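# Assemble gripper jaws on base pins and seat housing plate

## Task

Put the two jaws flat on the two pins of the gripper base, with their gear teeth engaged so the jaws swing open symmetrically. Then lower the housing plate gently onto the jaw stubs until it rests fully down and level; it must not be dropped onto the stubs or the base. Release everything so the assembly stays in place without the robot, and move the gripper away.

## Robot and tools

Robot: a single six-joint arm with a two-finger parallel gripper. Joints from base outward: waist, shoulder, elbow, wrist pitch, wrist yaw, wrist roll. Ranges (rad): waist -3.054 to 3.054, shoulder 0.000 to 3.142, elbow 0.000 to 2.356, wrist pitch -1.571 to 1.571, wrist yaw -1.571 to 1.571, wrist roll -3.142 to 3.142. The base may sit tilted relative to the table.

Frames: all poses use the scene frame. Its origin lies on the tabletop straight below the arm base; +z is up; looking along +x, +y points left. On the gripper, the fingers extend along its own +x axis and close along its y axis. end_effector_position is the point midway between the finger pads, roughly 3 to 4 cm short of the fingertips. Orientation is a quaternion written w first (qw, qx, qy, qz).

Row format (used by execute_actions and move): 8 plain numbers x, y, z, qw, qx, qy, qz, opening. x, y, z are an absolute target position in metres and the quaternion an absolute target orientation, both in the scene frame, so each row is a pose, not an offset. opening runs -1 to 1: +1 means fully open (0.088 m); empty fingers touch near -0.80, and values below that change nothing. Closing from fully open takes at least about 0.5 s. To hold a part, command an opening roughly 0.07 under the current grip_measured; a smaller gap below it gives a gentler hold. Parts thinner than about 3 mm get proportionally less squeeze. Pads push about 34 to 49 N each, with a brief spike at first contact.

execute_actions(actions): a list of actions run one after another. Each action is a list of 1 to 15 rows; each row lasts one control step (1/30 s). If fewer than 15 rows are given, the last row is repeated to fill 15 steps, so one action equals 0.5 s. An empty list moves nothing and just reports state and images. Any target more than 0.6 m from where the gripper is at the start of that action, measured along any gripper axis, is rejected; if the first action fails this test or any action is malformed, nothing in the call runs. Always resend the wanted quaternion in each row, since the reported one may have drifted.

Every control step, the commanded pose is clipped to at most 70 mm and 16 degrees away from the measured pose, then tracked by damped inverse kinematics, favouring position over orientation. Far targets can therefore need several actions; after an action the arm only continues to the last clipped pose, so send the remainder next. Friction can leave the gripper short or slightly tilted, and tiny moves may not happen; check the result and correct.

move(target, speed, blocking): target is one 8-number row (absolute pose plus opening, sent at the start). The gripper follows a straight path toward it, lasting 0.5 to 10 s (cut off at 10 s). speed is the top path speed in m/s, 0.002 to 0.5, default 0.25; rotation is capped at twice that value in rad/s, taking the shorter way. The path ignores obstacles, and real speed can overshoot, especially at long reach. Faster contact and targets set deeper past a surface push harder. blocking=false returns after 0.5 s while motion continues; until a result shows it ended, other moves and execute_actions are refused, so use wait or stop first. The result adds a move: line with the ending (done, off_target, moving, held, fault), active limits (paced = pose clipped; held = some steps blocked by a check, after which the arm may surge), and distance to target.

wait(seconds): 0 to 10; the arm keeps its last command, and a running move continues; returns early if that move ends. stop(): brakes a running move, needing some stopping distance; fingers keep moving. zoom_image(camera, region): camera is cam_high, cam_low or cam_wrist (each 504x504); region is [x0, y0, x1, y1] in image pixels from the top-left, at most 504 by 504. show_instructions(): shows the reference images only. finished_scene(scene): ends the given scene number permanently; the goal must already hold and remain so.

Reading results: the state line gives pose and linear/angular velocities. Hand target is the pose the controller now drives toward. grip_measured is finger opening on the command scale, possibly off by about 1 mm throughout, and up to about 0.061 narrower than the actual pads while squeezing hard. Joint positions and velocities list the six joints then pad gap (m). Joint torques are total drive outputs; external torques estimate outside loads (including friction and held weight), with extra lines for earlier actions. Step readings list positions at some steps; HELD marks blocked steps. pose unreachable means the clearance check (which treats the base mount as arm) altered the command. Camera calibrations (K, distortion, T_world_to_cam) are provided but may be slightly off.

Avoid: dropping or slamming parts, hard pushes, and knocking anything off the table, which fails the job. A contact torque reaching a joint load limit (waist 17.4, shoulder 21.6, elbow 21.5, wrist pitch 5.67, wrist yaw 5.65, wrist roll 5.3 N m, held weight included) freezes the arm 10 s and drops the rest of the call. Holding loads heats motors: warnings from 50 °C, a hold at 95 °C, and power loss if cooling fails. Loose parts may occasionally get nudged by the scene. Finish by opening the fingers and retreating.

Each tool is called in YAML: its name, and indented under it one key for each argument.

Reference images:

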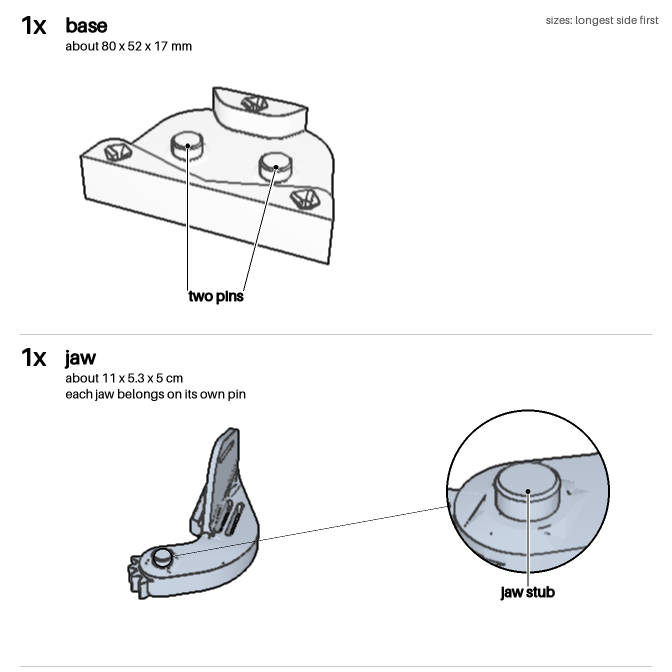

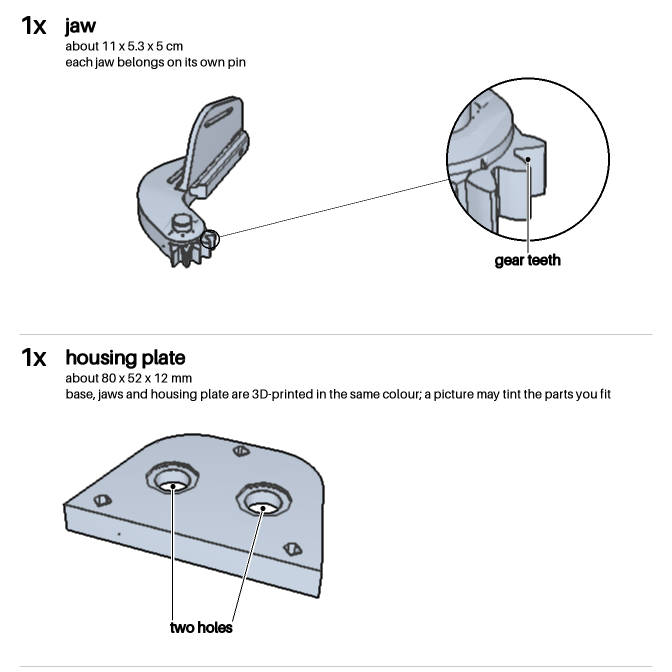

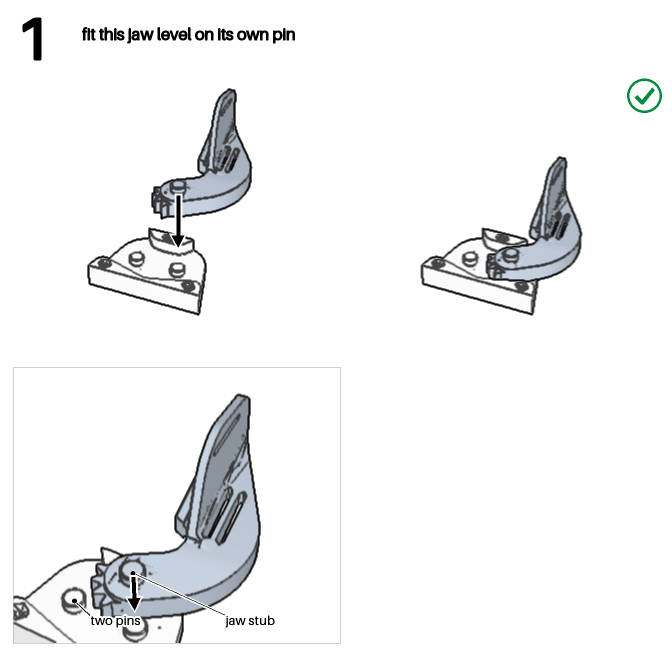

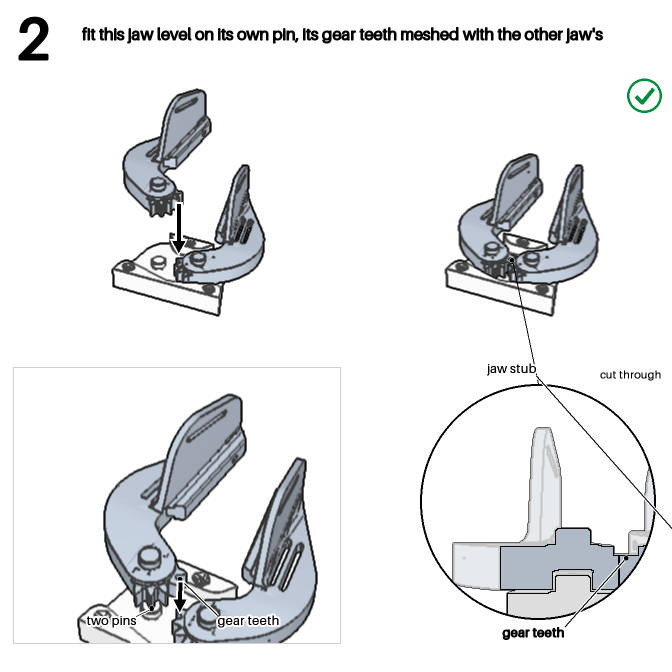

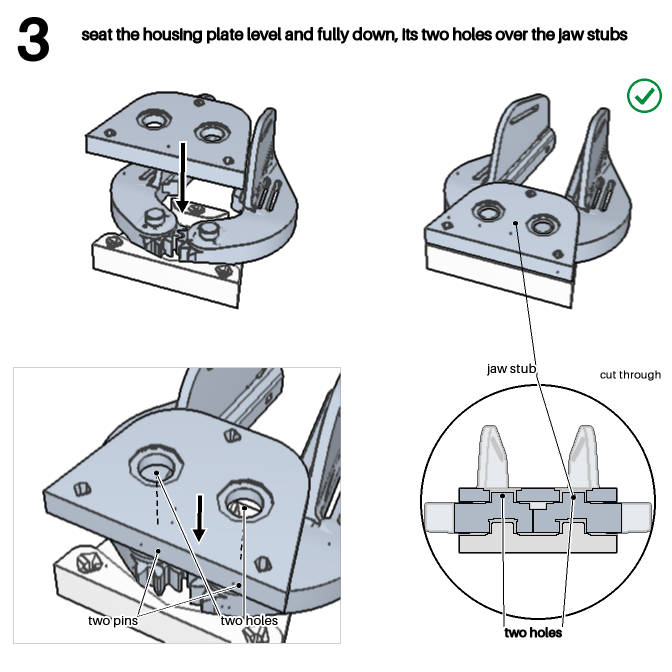

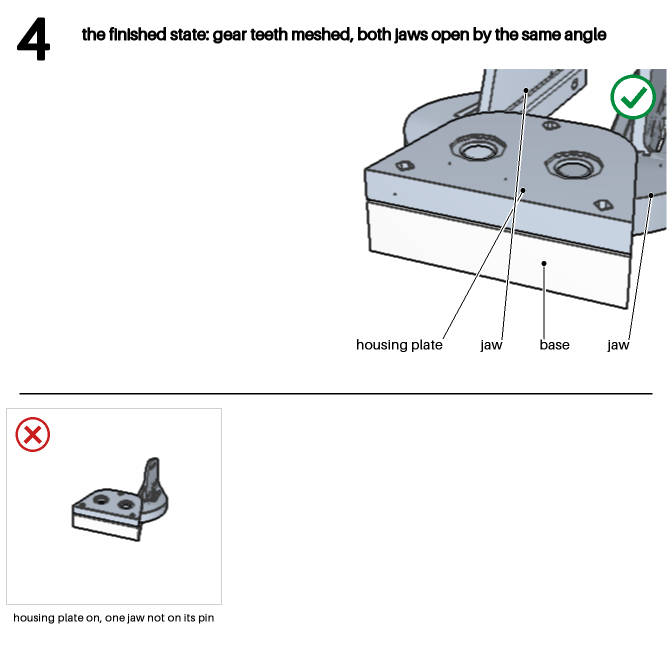

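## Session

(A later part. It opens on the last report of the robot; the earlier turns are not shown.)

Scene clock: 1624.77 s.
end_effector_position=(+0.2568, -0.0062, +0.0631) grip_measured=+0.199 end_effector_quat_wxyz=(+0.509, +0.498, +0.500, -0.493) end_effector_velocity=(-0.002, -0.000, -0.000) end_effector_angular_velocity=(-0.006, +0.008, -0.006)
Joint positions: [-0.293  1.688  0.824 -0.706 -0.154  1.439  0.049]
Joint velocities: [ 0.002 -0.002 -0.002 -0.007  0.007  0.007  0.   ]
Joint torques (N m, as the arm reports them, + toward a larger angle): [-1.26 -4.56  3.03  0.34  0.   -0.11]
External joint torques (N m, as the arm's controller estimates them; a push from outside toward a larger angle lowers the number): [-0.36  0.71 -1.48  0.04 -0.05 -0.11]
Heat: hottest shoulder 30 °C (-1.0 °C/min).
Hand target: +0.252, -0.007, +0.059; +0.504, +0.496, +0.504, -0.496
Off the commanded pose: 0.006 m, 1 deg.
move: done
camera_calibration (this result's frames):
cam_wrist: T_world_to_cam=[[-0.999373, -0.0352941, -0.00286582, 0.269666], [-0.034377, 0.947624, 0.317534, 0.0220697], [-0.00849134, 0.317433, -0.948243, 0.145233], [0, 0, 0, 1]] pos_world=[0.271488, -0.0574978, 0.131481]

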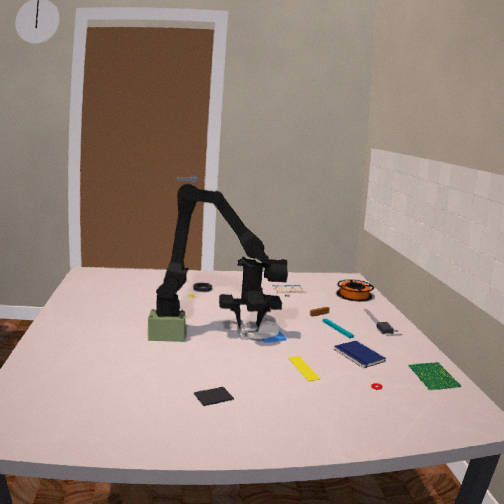

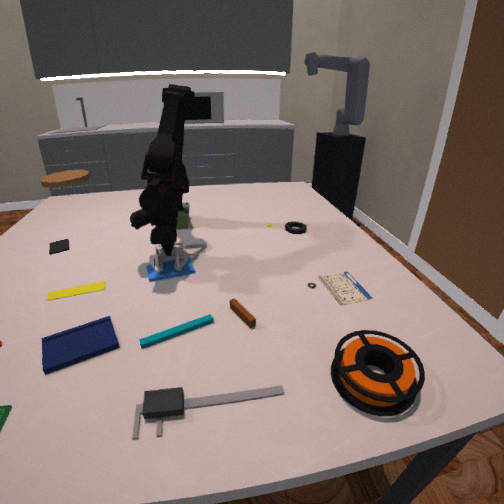

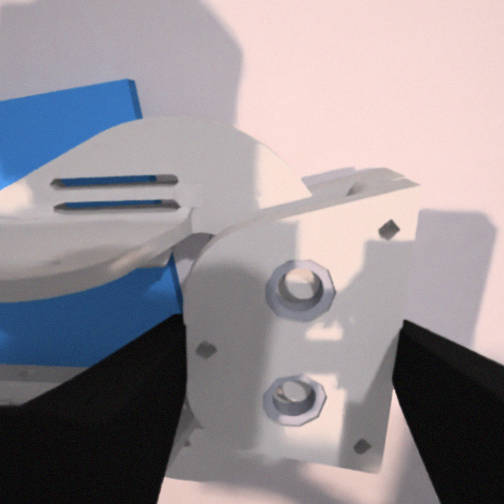

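move:
  target: [0.2520, -0.0085, 0.0585, 0.5039, 0.4961, 0.5039, -0.4961, 0.13]
  speed: 0.003

zoom_image:
  camera: "cam_wrist"
  region: [350, 155, 430, 215]

zoom_image:
  camera: "cam_wrist"
  region: [250, 250, 350, 440]

Scene clock: 1647.63 s.
end_effector_position=(+0.2569, -0.0068, +0.0631) grip_measured=+0.199 end_effector_quat_wxyz=(+0.509, +0.499, +0.501, -0.491) end_effector_velocity=(-0.005, +0.002, +0.000) end_effector_angular_velocity=(+0.025, +0.018, -0.018)
Joint positions: [-0.298  1.688  0.823 -0.704 -0.158  1.432  0.049]
Joint velocities: [-0.007 -0.002 -0.002 -0.022 -0.022  0.007 -0.   ]
Joint torques (N m, as the arm reports them, + toward a larger angle): [-1.41 -3.94  2.95  0.5   0.16 -0.1 ]
External joint torques (N m, as the arm's controller estimates them; a push from outside toward a larger angle lowers the number): [-0.47  1.29 -1.53  0.2   0.11 -0.1 ]
Heat: hottest shoulder 30 °C (-1.0 °C/min).
Hand target: +0.252, -0.009, +0.059; +0.504, +0.496, +0.504, -0.496
Off the commanded pose: 0.007 m, 1 deg.
move: done
camera_calibration (this result's frames):
cam_wrist: T_world_to_cam=[[-0.999273, -0.0378027, -0.00489074, 0.26976], [-0.0373726, 0.946393, 0.320849, 0.0232324], [-0.00750042, 0.320799, -0.947118, 0.145084], [0, 0, 0, 1]] pos_world=[0.27152, -0.0583322, 0.131277]

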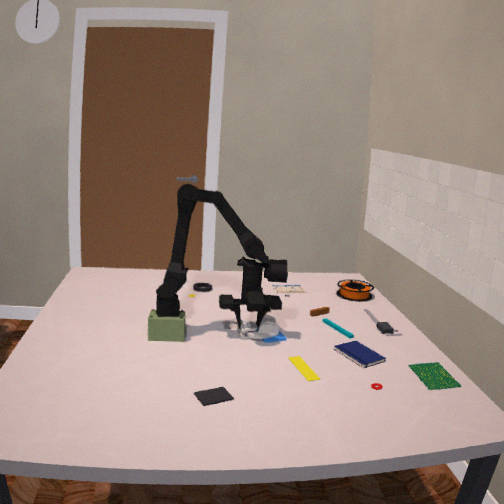

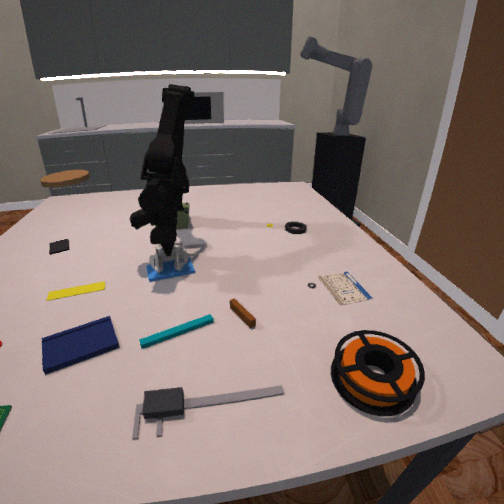

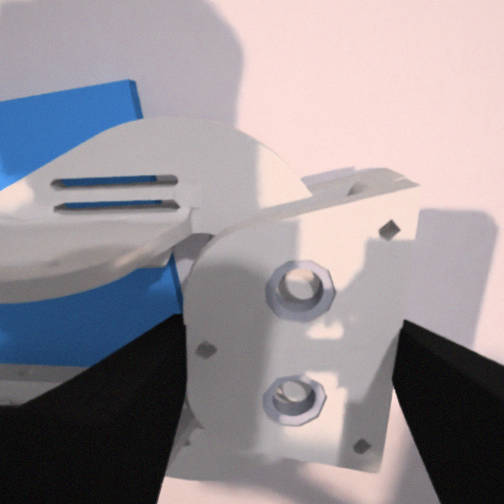

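Region (350, 155, 430, 215) of cam_wrist's 504x504 image, scaled by 6.300, with more detail than that image has; it fills the top 378 rows of this view, and the rest is white.

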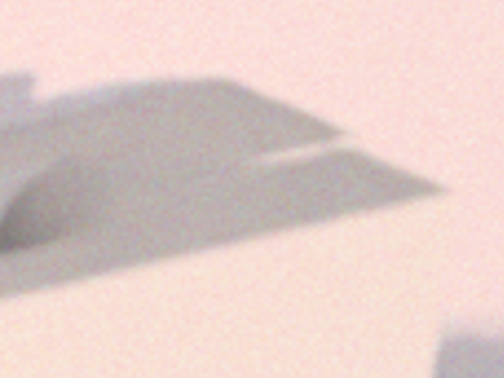

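Region (250, 250, 350, 440) of cam_wrist's 504x504 image, scaled by 2.653, with more detail than that image has; it fills the left 265 columns of this view, and the rest is white.

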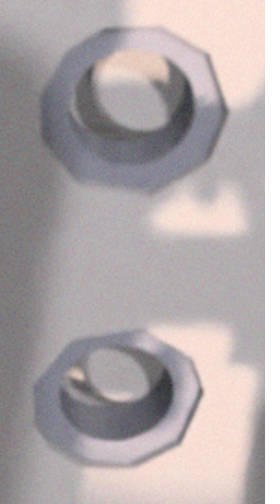

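execute_actions:
  actions:
    - [[0.2560,-0.0070,0.0615,0.508,0.498,0.502,-0.492,0.13],[0.2562,-0.0069,0.0618,0.508,0.498,0.502,-0.492,0.13],[0.2565,-0.0068,0.062,0.508,0.498,0.502,-0.492,0.13]]
    - [[0.2565,-0.0068,0.062,0.508,0.498,0.502,-0.492,0.15],[0.2565,-0.0068,0.062,0.508,0.498,0.502,-0.492,0.16],[0.2565,-0.0068,0.062,0.508,0.498,0.502,-0.492,0.17],[0.2565,-0.0068,0.062,0.508,0.498,0.502,-0.492,0.18],[0.2565,-0.0068,0.062,0.508,0.498,0.502,-0.492,0.19],[0.2565,-0.0068,0.062,0.508,0.498,0.502,-0.492,0.20],[0.2565,-0.0068,0.062,0.508,0.498,0.502,-0.492,0.21],[0.2565,-0.0068,0.062,0.508,0.498,0.502,-0.492,0.22],[0.2565,-0.0068,0.062,0.508,0.498,0.502,-0.492,0.23],[0.2565,-0.0068,0.062,0.508,0.498,0.502,-0.492,0.24],[0.2565,-0.0068,0.062,0.508,0.498,0.502,-0.492,0.25],[0.2565,-0.0068,0.062,0.508,0.498,0.502,-0.492,0.26]]
    - [[0.2565,-0.0068,0.062,0.508,0.498,0.502,-0.492,0.28],[0.2565,-0.0068,0.062,0.508,0.498,0.502,-0.492,0.30],[0.2565,-0.0068,0.062,0.508,0.498,0.502,-0.492,0.32],[0.2565,-0.0068,0.062,0.508,0.498,0.502,-0.492,0.34],[0.2565,-0.0068,0.062,0.508,0.498,0.502,-0.492,0.36],[0.2565,-0.0068,0.062,0.508,0.498,0.502,-0.492,0.38],[0.2565,-0.0068,0.062,0.508,0.498,0.502,-0.492,0.40]]

zoom_image:
  camera: "cam_wrist"
  region: [250, 145, 430, 445]

Scene clock: 1689.53 s.
end_effector_position=(+0.2569, -0.0068, +0.0631) grip_measured=+0.391 end_effector_quat_wxyz=(+0.509, +0.499, +0.501, -0.490) end_effector_velocity=(-0.002, +0.002, -0.000) end_effector_angular_velocity=(+0.008, +0.007, +0.009)
Joint positions: [-0.298  1.688  0.823 -0.704 -0.159  1.432  0.058]
Joint velocities: [ 0.002 -0.002 -0.002 -0.007 -0.007 -0.007  0.002]
Joint torques (N m, as the arm reports them, + toward a larger angle): [-0.87 -4.22  4.6   0.19  0.08  0.03]
External joint torques (N m, as the arm's controller estimates them; a push from outside toward a larger angle lowers the number): [ 0.02  1.03  0.08 -0.11  0.03  0.03]
External joint torques at the end of the 1st action: [ 0.18  0.87  0.16 -0.09  0.02  0.03]
External joint torques at the end of the 2nd action: [-0.07  0.89 -0.08 -0.09  0.08  0.02]
Heat: hottest shoulder 30 °C (+0.0 °C/min).
Hand target: +0.257, -0.007, +0.062; +0.508, +0.498, +0.502, -0.492
Off the commanded pose: 0.001 m, 0 deg.
Step readings (end_effector_position; steps 1 to 15: 1st action; 16 to 30: 2nd action; 31 to 45: 3rd action):
0: (+0.2569, -0.0068, +0.0631)
1: (+0.2569, -0.0068, +0.0631)
2: (+0.2569, -0.0068, +0.0631)
4: (+0.2569, -0.0068, +0.0631)
8: (+0.2569, -0.0068, +0.0631)
15: (+0.2569, -0.0068, +0.0631)
16: (+0.2569, -0.0068, +0.0631)
17: (+0.2569, -0.0068, +0.0631)
19: (+0.2569, -0.0068, +0.0631)
23: (+0.2569, -0.0068, +0.0631)
30: (+0.2569, -0.0068, +0.0631)
31: (+0.2569, -0.0068, +0.0631)
32: (+0.2569, -0.0068, +0.0631)
34: (+0.2569, -0.0068, +0.0631)
38: (+0.2569, -0.0068, +0.0631)
45: end_effector_position above
camera_calibration (this result's frames):
cam_wrist: T_world_to_cam=[[-0.999273, -0.0378073, -0.00495015, 0.269772], [-0.0373932, 0.946271, 0.321206, 0.0231606], [-0.00745975, 0.321158, -0.946996, 0.145051], [0, 0, 0, 1]] pos_world=[0.271524, -0.058301, 0.131259]

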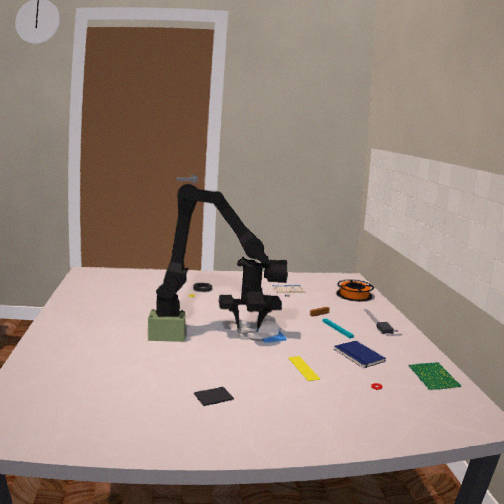

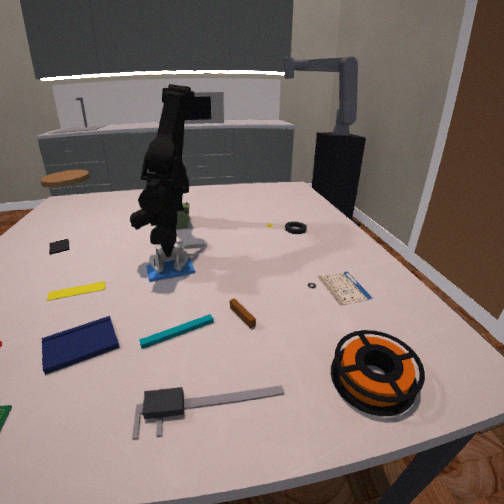

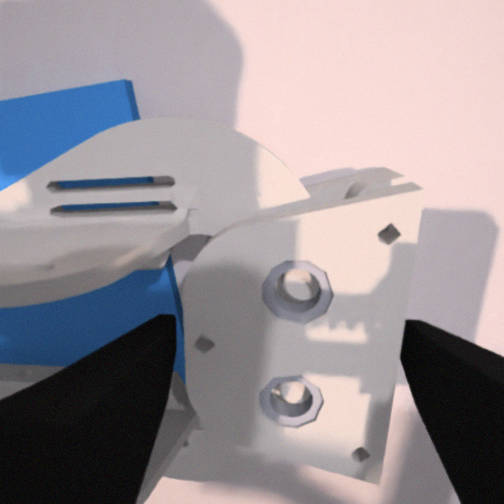

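Region (250, 145, 430, 445) of cam_wrist's 504x504 image, scaled by 1.680, with more detail than that image has; it fills the left 302 columns of this view, and the rest is white.

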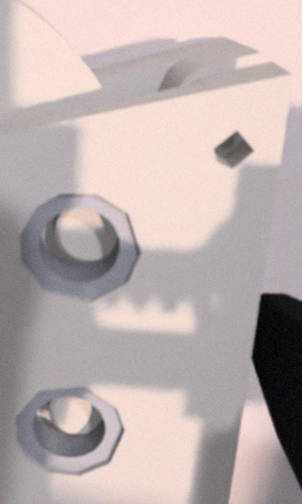

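move:
  target: [0.262, -0.007, 0.125, 0.5039, 0.4961, 0.5039, -0.4961, 0.45]
  speed: 0.03

zoom_image:
  camera: "cam_wrist"
  region: [150, 130, 400, 380]

zoom_image:
  camera: "cam_high"
  region: [215, 295, 295, 355]

Scene clock: 1701.23 s.
end_effector_position=(+0.2579, -0.0059, +0.1194) grip_measured=+0.447 end_effector_quat_wxyz=(+0.497, +0.493, +0.510, -0.500) end_effector_velocity=(-0.005, +0.002, +0.003) end_effector_angular_velocity=(+0.011, +0.025, +0.001)
Joint positions: [-0.328  1.616  0.995 -0.992 -0.158  1.402  0.061]
Joint velocities: [-0.002 -0.002  0.007 -0.037 -0.007 -0.007  0.   ]
Joint torques (N m, as the arm reports them, + toward a larger angle): [-1.33 -6.22  6.3   0.02  0.22 -0.09]
External joint torques (N m, as the arm's controller estimates them; a push from outside toward a larger angle lowers the number): [-0.38 -1.02  1.29 -0.22  0.17 -0.1 ]
Heat: hottest shoulder 30 °C (+0.0 °C/min).
Hand target: +0.261, -0.007, +0.125; +0.504, +0.496, +0.504, -0.496
Off the commanded pose: 0.007 m, 1 deg.
move: done
camera_calibration (this result's frames):
cam_wrist: T_world_to_cam=[[-0.999003, -0.0308186, 0.0322848, 0.266648], [-0.0185661, 0.944729, 0.327326, -0.00124877], [-0.0405881, 0.3264, -0.94436, 0.206366], [0, 0, 0, 1]] pos_world=[0.274735, -0.0579605, 0.186684]

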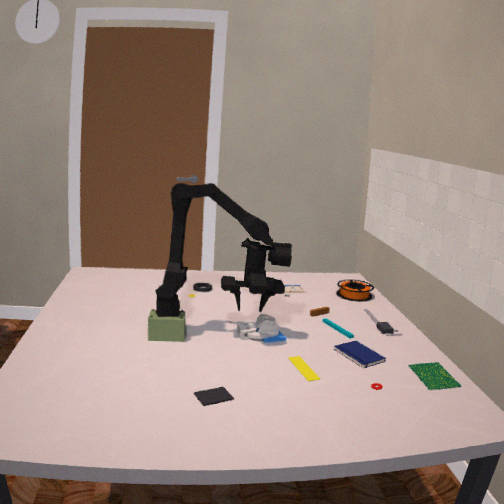

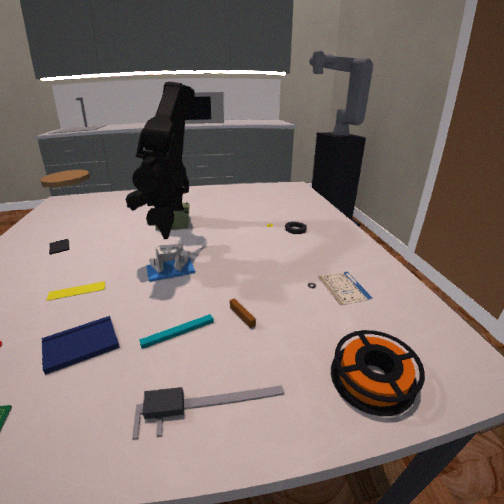

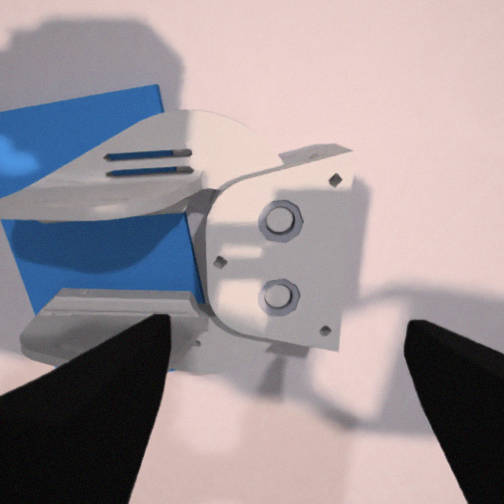

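Region (150, 130, 400, 380) of cam_wrist's 504x504 image, scaled by 2.016, with more detail than that image has.

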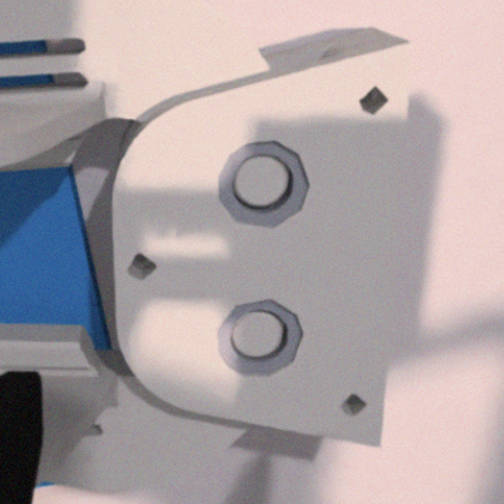

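Region (215, 295, 295, 355) of cam_high's 504x504 image, scaled by 6.300, with more detail than that image has; it fills the top 378 rows of this view, and the rest is white.

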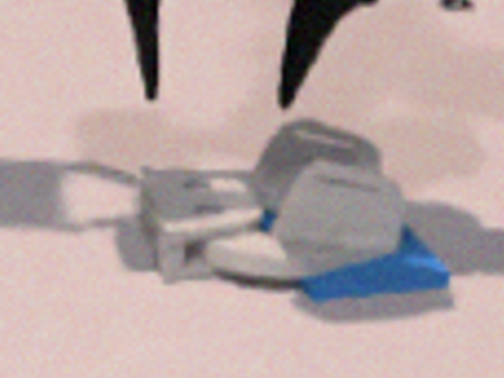

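move:
  target: [0.2526, -0.0052, 0.066, 0.5039, 0.4961, 0.5039, -0.4961, 0.45]
  speed: 0.03

Scene clock: 1744.60 s.
end_effector_position=(+0.2559, -0.0052, +0.0696) grip_measured=+0.447 end_effector_quat_wxyz=(+0.507, +0.499, +0.501, -0.492) end_effector_velocity=(-0.001, +0.002, -0.001) end_effector_angular_velocity=(+0.007, -0.003, -0.004)
Joint positions: [-0.296  1.671  0.836 -0.738 -0.158  1.436  0.061]
Joint velocities: [ 0.002 -0.002 -0.007  0.007 -0.007  0.007 -0.   ]
Joint torques (N m, as the arm reports them, + toward a larger angle): [-0.51 -4.24  3.59  0.35  0.12  0.1 ]
External joint torques (N m, as the arm's controller estimates them; a push from outside toward a larger angle lowers the number): [ 0.37  0.96 -1.    0.05  0.08  0.1 ]
Heat: hottest shoulder 32 °C (+2.0 °C/min).
Hand target: +0.253, -0.005, +0.066; +0.504, +0.496, +0.504, -0.496
Off the commanded pose: 0.005 m, 1 deg.
move: done
camera_calibration (this result's frames):
cam_wrist: T_world_to_cam=[[-0.999393, -0.0348447, -0.000558159, 0.268579], [-0.0331738, 0.946317, 0.321533, 0.0184901], [-0.0106755, 0.321356, -0.946898, 0.151594], [0, 0, 0, 1]] pos_world=[0.270648, -0.0568546, 0.137749]

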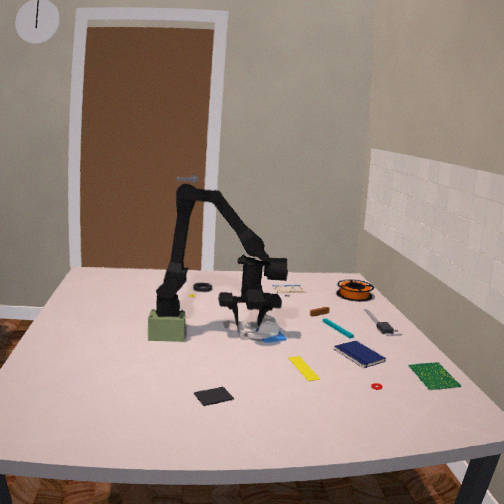

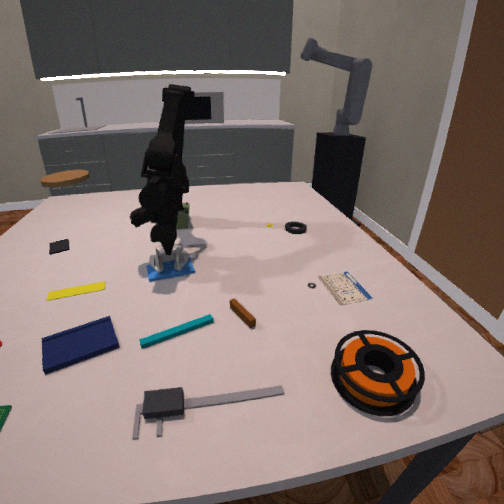

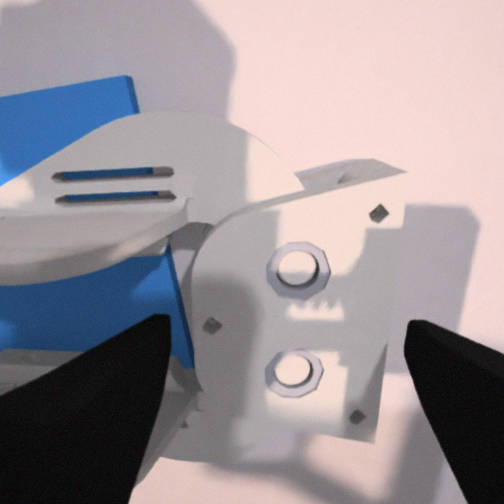

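move:
  target: [0.2518, -0.0062, 0.0548, 0.5039, 0.4961, 0.5039, -0.4961, 0.45]
  speed: 0.01

zoom_image:
  camera: "cam_wrist"
  region: [150, 240, 430, 450]

Scene clock: 1757.40 s.
end_effector_position=(+0.2550, -0.0062, +0.0583) grip_measured=+0.447 end_effector_quat_wxyz=(+0.508, +0.499, +0.501, -0.492) end_effector_velocity=(-0.003, +0.001, -0.001) end_effector_angular_velocity=(+0.009, +0.011, +0.003)
Joint positions: [-0.294  1.696  0.809 -0.685 -0.158  1.438  0.061]
Joint velocities: [-0.002  0.002 -0.002 -0.007 -0.007 -0.007  0.   ]
Joint torques (N m, as the arm reports them, + toward a larger angle): [-0.9  -4.11  3.57  0.34  0.14  0.07]
External joint torques (N m, as the arm's controller estimates them; a push from outside toward a larger angle lowers the number): [ 0.02  1.12 -0.9   0.03  0.09  0.07]
Heat: hottest shoulder 32 °C (+2.0 °C/min).
Hand target: +0.252, -0.006, +0.055; +0.504, +0.496, +0.504, -0.496
Off the commanded pose: 0.005 m, 1 deg.
move: done
camera_calibration (this result's frames):
cam_wrist: T_world_to_cam=[[-0.999387, -0.0349899, -0.00125848, 0.267699], [-0.0335375, 0.946341, 0.321425, 0.0231601], [-0.0100557, 0.32127, -0.946934, 0.140993], [0, 0, 0, 1]] pos_world=[0.26973, -0.0578474, 0.126404]

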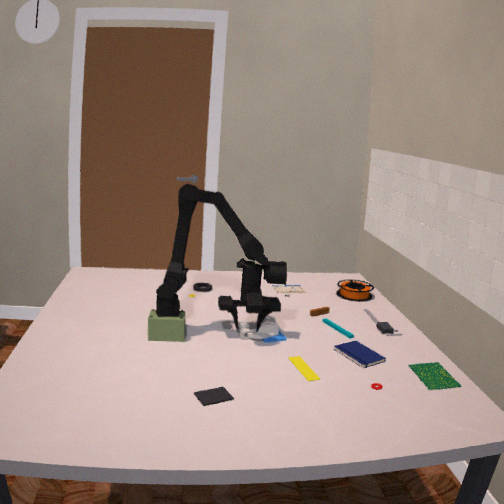

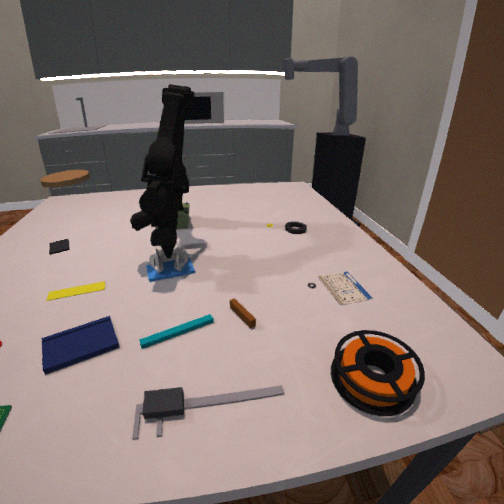

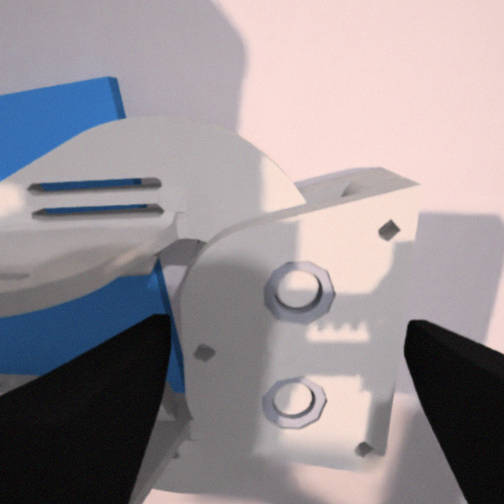

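Region (150, 240, 430, 450) of cam_wrist's 504x504 image, scaled by 1.800, with more detail than that image has; it fills the top 378 rows of this view, and the rest is white.

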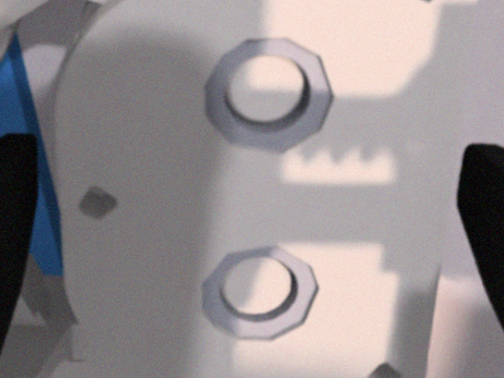

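execute_actions:
  actions:
    - [[0.2518,-0.0062,0.0548,0.5039,0.4961,0.5039,-0.4961,0.42],[0.2518,-0.0062,0.0548,0.5039,0.4961,0.5039,-0.4961,0.40],[0.2518,-0.0062,0.0548,0.5039,0.4961,0.5039,-0.4961,0.38],[0.2518,-0.0062,0.0548,0.5039,0.4961,0.5039,-0.4961,0.36],[0.2518,-0.0062,0.0548,0.5039,0.4961,0.5039,-0.4961,0.34],[0.2518,-0.0062,0.0548,0.5039,0.4961,0.5039,-0.4961,0.32],[0.2518,-0.0062,0.0548,0.5039,0.4961,0.5039,-0.4961,0.31],[0.2518,-0.0062,0.0548,0.5039,0.4961,0.5039,-0.4961,0.30],[0.2518,-0.0062,0.0548,0.5039,0.4961,0.5039,-0.4961,0.29],[0.2518,-0.0062,0.0548,0.5039,0.4961,0.5039,-0.4961,0.28],[0.2518,-0.0062,0.0548,0.5039,0.4961,0.5039,-0.4961,0.27],[0.2518,-0.0062,0.0548,0.5039,0.4961,0.5039,-0.4961,0.26],[0.2518,-0.0062,0.0548,0.5039,0.4961,0.5039,-0.4961,0.25],[0.2518,-0.0062,0.0548,0.5039,0.4961,0.5039,-0.4961,0.24],[0.2518,-0.0062,0.0548,0.5039,0.4961,0.5039,-0.4961,0.23]]
    - [[0.2518,-0.0062,0.0548,0.5039,0.4961,0.5039,-0.4961,0.22],[0.2518,-0.0062,0.0548,0.5039,0.4961,0.5039,-0.4961,0.21],[0.2518,-0.0062,0.0548,0.5039,0.4961,0.5039,-0.4961,0.20],[0.2518,-0.0062,0.0548,0.5039,0.4961,0.5039,-0.4961,0.19],[0.2518,-0.0062,0.0548,0.5039,0.4961,0.5039,-0.4961,0.18],[0.2518,-0.0062,0.0548,0.5039,0.4961,0.5039,-0.4961,0.17],[0.2518,-0.0062,0.0548,0.5039,0.4961,0.5039,-0.4961,0.16],[0.2518,-0.0062,0.0548,0.5039,0.4961,0.5039,-0.4961,0.15],[0.2518,-0.0062,0.0548,0.5039,0.4961,0.5039,-0.4961,0.14],[0.2518,-0.0062,0.0548,0.5039,0.4961,0.5039,-0.4961,0.13]]

Scene clock: 1775.70 s.
end_effector_position=(+0.2550, -0.0063, +0.0580) grip_measured=+0.205 end_effector_quat_wxyz=(+0.508, +0.499, +0.501, -0.492) end_effector_velocity=(-0.002, +0.001, +0.000) end_effector_angular_velocity=(+0.008, +0.006, +0.004)
Joint positions: [-0.294  1.696  0.808 -0.684 -0.158  1.438  0.049]
Joint velocities: [-0.002 -0.002 -0.002 -0.007 -0.007 -0.007 -0.   ]
Joint torques (N m, as the arm reports them, + toward a larger angle): [-0.73 -4.16  3.58  0.3   0.15  0.09]
External joint torques (N m, as the arm's controller estimates them; a push from outside toward a larger angle lowers the number): [ 0.19  1.1  -0.9  -0.01  0.11  0.09]
External joint torques at the end of the 1st action: [ 0.22  1.21 -1.04  0.05  0.09  0.05]
Heat: hottest shoulder 31 °C (+0.0 °C/min).
Hand target: +0.252, -0.006, +0.055; +0.504, +0.496, +0.504, -0.496
Off the commanded pose: 0.005 m, 1 deg.
Step readings (end_effector_position; steps 1 to 15: 1st action; 16 to 30: 2nd action):
0: (+0.2550, -0.0063, +0.0581)
1: (+0.2550, -0.0063, +0.0581)
2: (+0.2550, -0.0063, +0.0581)
4: (+0.2548, -0.0063, +0.0580)
8: (+0.2548, -0.0063, +0.0580)
15: (+0.2549, -0.0063, +0.0580)
16: (+0.2550, -0.0063, +0.0580)
17: (+0.2550, -0.0063, +0.0580)
19: (+0.2550, -0.0063, +0.0580)
23: (+0.2550, -0.0063, +0.0580)
30: end_effector_position above
camera_calibration (this result's frames):
cam_wrist: T_world_to_cam=[[-0.999384, -0.0350492, -0.00163098, 0.267726], [-0.0337138, 0.946353, 0.321371, 0.0233224], [-0.0097203, 0.321228, -0.946952, 0.140694], [0, 0, 0, 1]] pos_world=[0.269715, -0.0578824, 0.126172]

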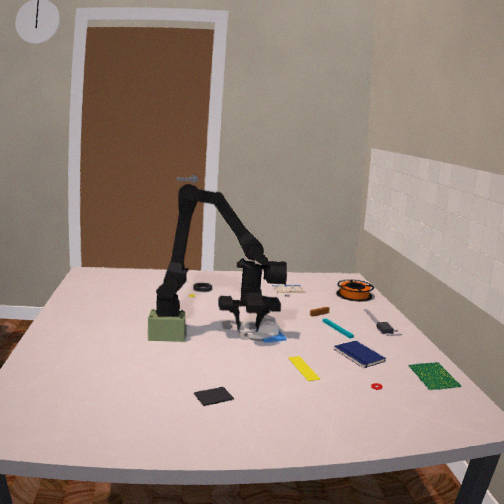

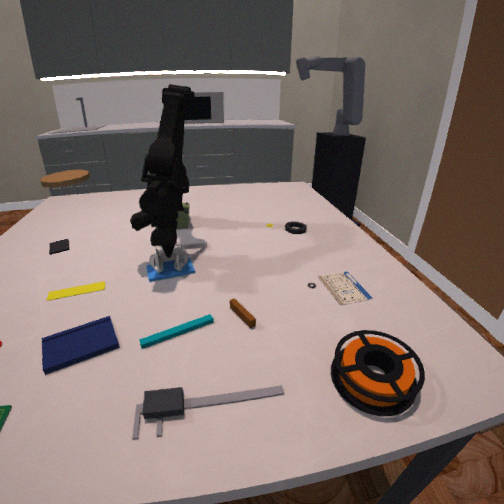

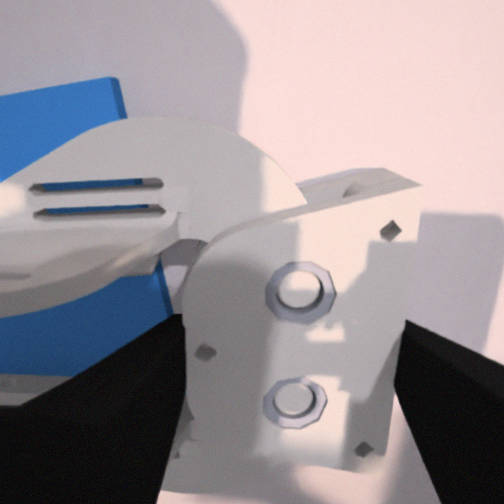

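move:
  target: [0.2585, -0.0062, 0.066, 0.5125, 0.5045, 0.4953, -0.4877, 0.13]
  speed: 0.004

Scene clock: 1792.10 s.
end_effector_position=(+0.2537, -0.0058, +0.0607) grip_measured=+0.205 end_effector_quat_wxyz=(+0.507, +0.499, +0.501, -0.492) end_effector_velocity=(+0.000, +0.001, +0.002) end_effector_angular_velocity=(+0.007, -0.004, +0.005)
Joint positions: [-0.294  1.686  0.809 -0.697 -0.158  1.438  0.049]
Joint velocities: [-0.002 -0.007  0.002 -0.007 -0.007 -0.007  0.   ]
Joint torques (N m, as the arm reports them, + toward a larger angle): [-1.35 -6.23  5.92  0.09  0.02  0.1 ]
External joint torques (N m, as the arm's controller estimates them; a push from outside toward a larger angle lowers the number): [-0.42 -1.03  1.44 -0.21 -0.04  0.11]
Heat: hottest shoulder 31 °C (-1.0 °C/min).
Hand target: +0.258, -0.006, +0.066; +0.512, +0.504, +0.495, -0.488
Off the commanded pose: 0.007 m, 1 deg.
move: done
camera_calibration (this result's frames):
cam_wrist: T_world_to_cam=[[-0.999407, -0.0344357, -0.000200362, 0.266343], [-0.0326709, 0.946317, 0.321584, 0.021678], [-0.0108844, 0.3214, -0.946881, 0.143365], [0, 0, 0, 1]] pos_world=[0.268454, -0.0574199, 0.128831]

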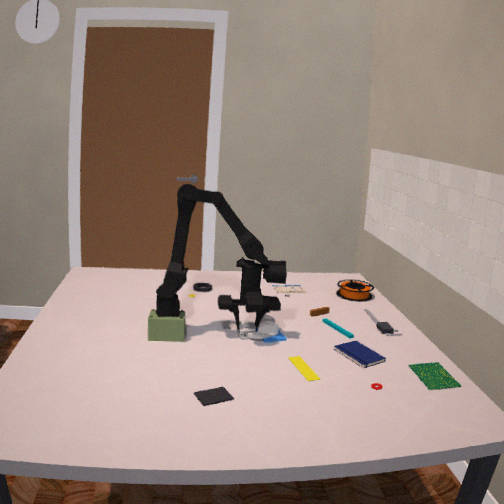

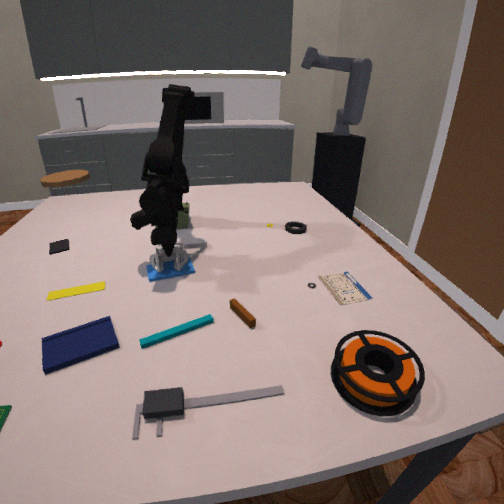

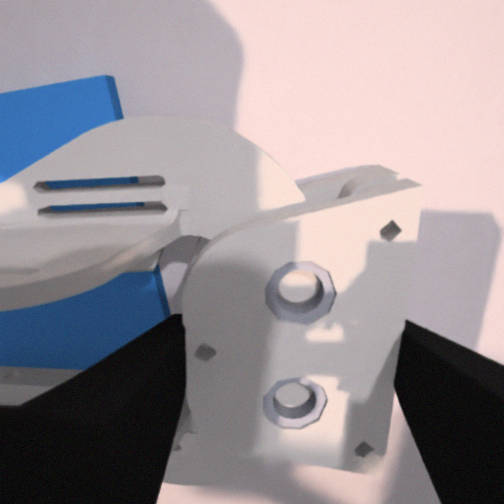

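move:
  target: [0.2590, -0.0064, 0.072, 0.5125, 0.5045, 0.4953, -0.4877, 0.13]
  speed: 0.004

zoom_image:
  camera: "cam_wrist"
  region: [250, 145, 430, 445]

Scene clock: 1800.63 s.
end_effector_position=(+0.2541, -0.0060, +0.0666) grip_measured=+0.205 end_effector_quat_wxyz=(+0.506, +0.500, +0.501, -0.493) end_effector_velocity=(-0.002, +0.003, +0.000) end_effector_angular_velocity=(+0.023, +0.004, -0.011)
Joint positions: [-0.298  1.674  0.824 -0.725 -0.158  1.438  0.049]
Joint velocities: [-0.002 -0.002 -0.002 -0.007 -0.022  0.007 -0.   ]
Joint torques (N m, as the arm reports them, + toward a larger angle): [-1.24 -6.37  5.81  0.13  0.04 -0.05]
External joint torques (N m, as the arm's controller estimates them; a push from outside toward a larger angle lowers the number): [-0.34 -1.2   1.24 -0.18  0.   -0.04]
Heat: hottest shoulder 31 °C (-2.0 °C/min).
Hand target: +0.259, -0.006, +0.072; +0.512, +0.504, +0.495, -0.488
Off the commanded pose: 0.007 m, 1 deg.
move: done
camera_calibration (this result's frames):
cam_wrist: T_world_to_cam=[[-0.999523, -0.0308779, 0.000263155, 0.266826], [-0.0291519, 0.946391, 0.321704, 0.0190763], [-0.0101826, 0.321543, -0.94684, 0.148863], [0, 0, 0, 1]] pos_world=[0.26877, -0.0576804, 0.134742]

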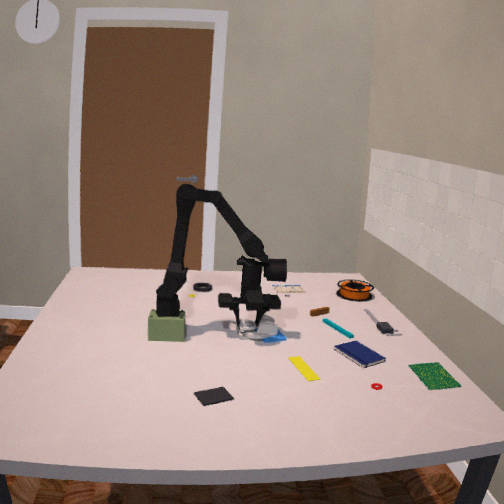

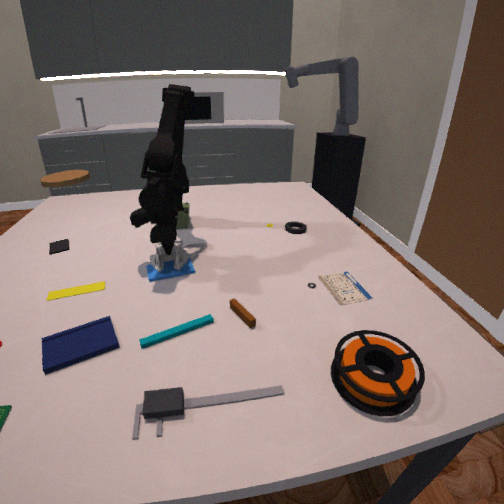

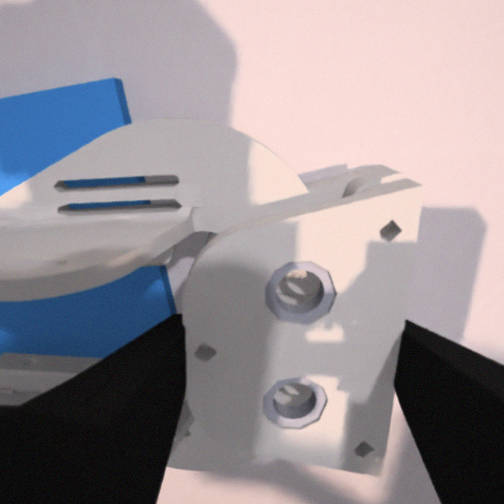

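Region (250, 145, 430, 445) of cam_wrist's 504x504 image, scaled by 1.680, with more detail than that image has; it fills the left 302 columns of this view, and the rest is white.

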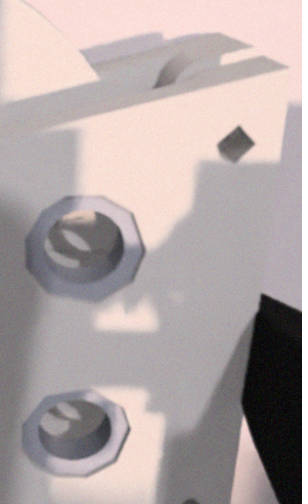

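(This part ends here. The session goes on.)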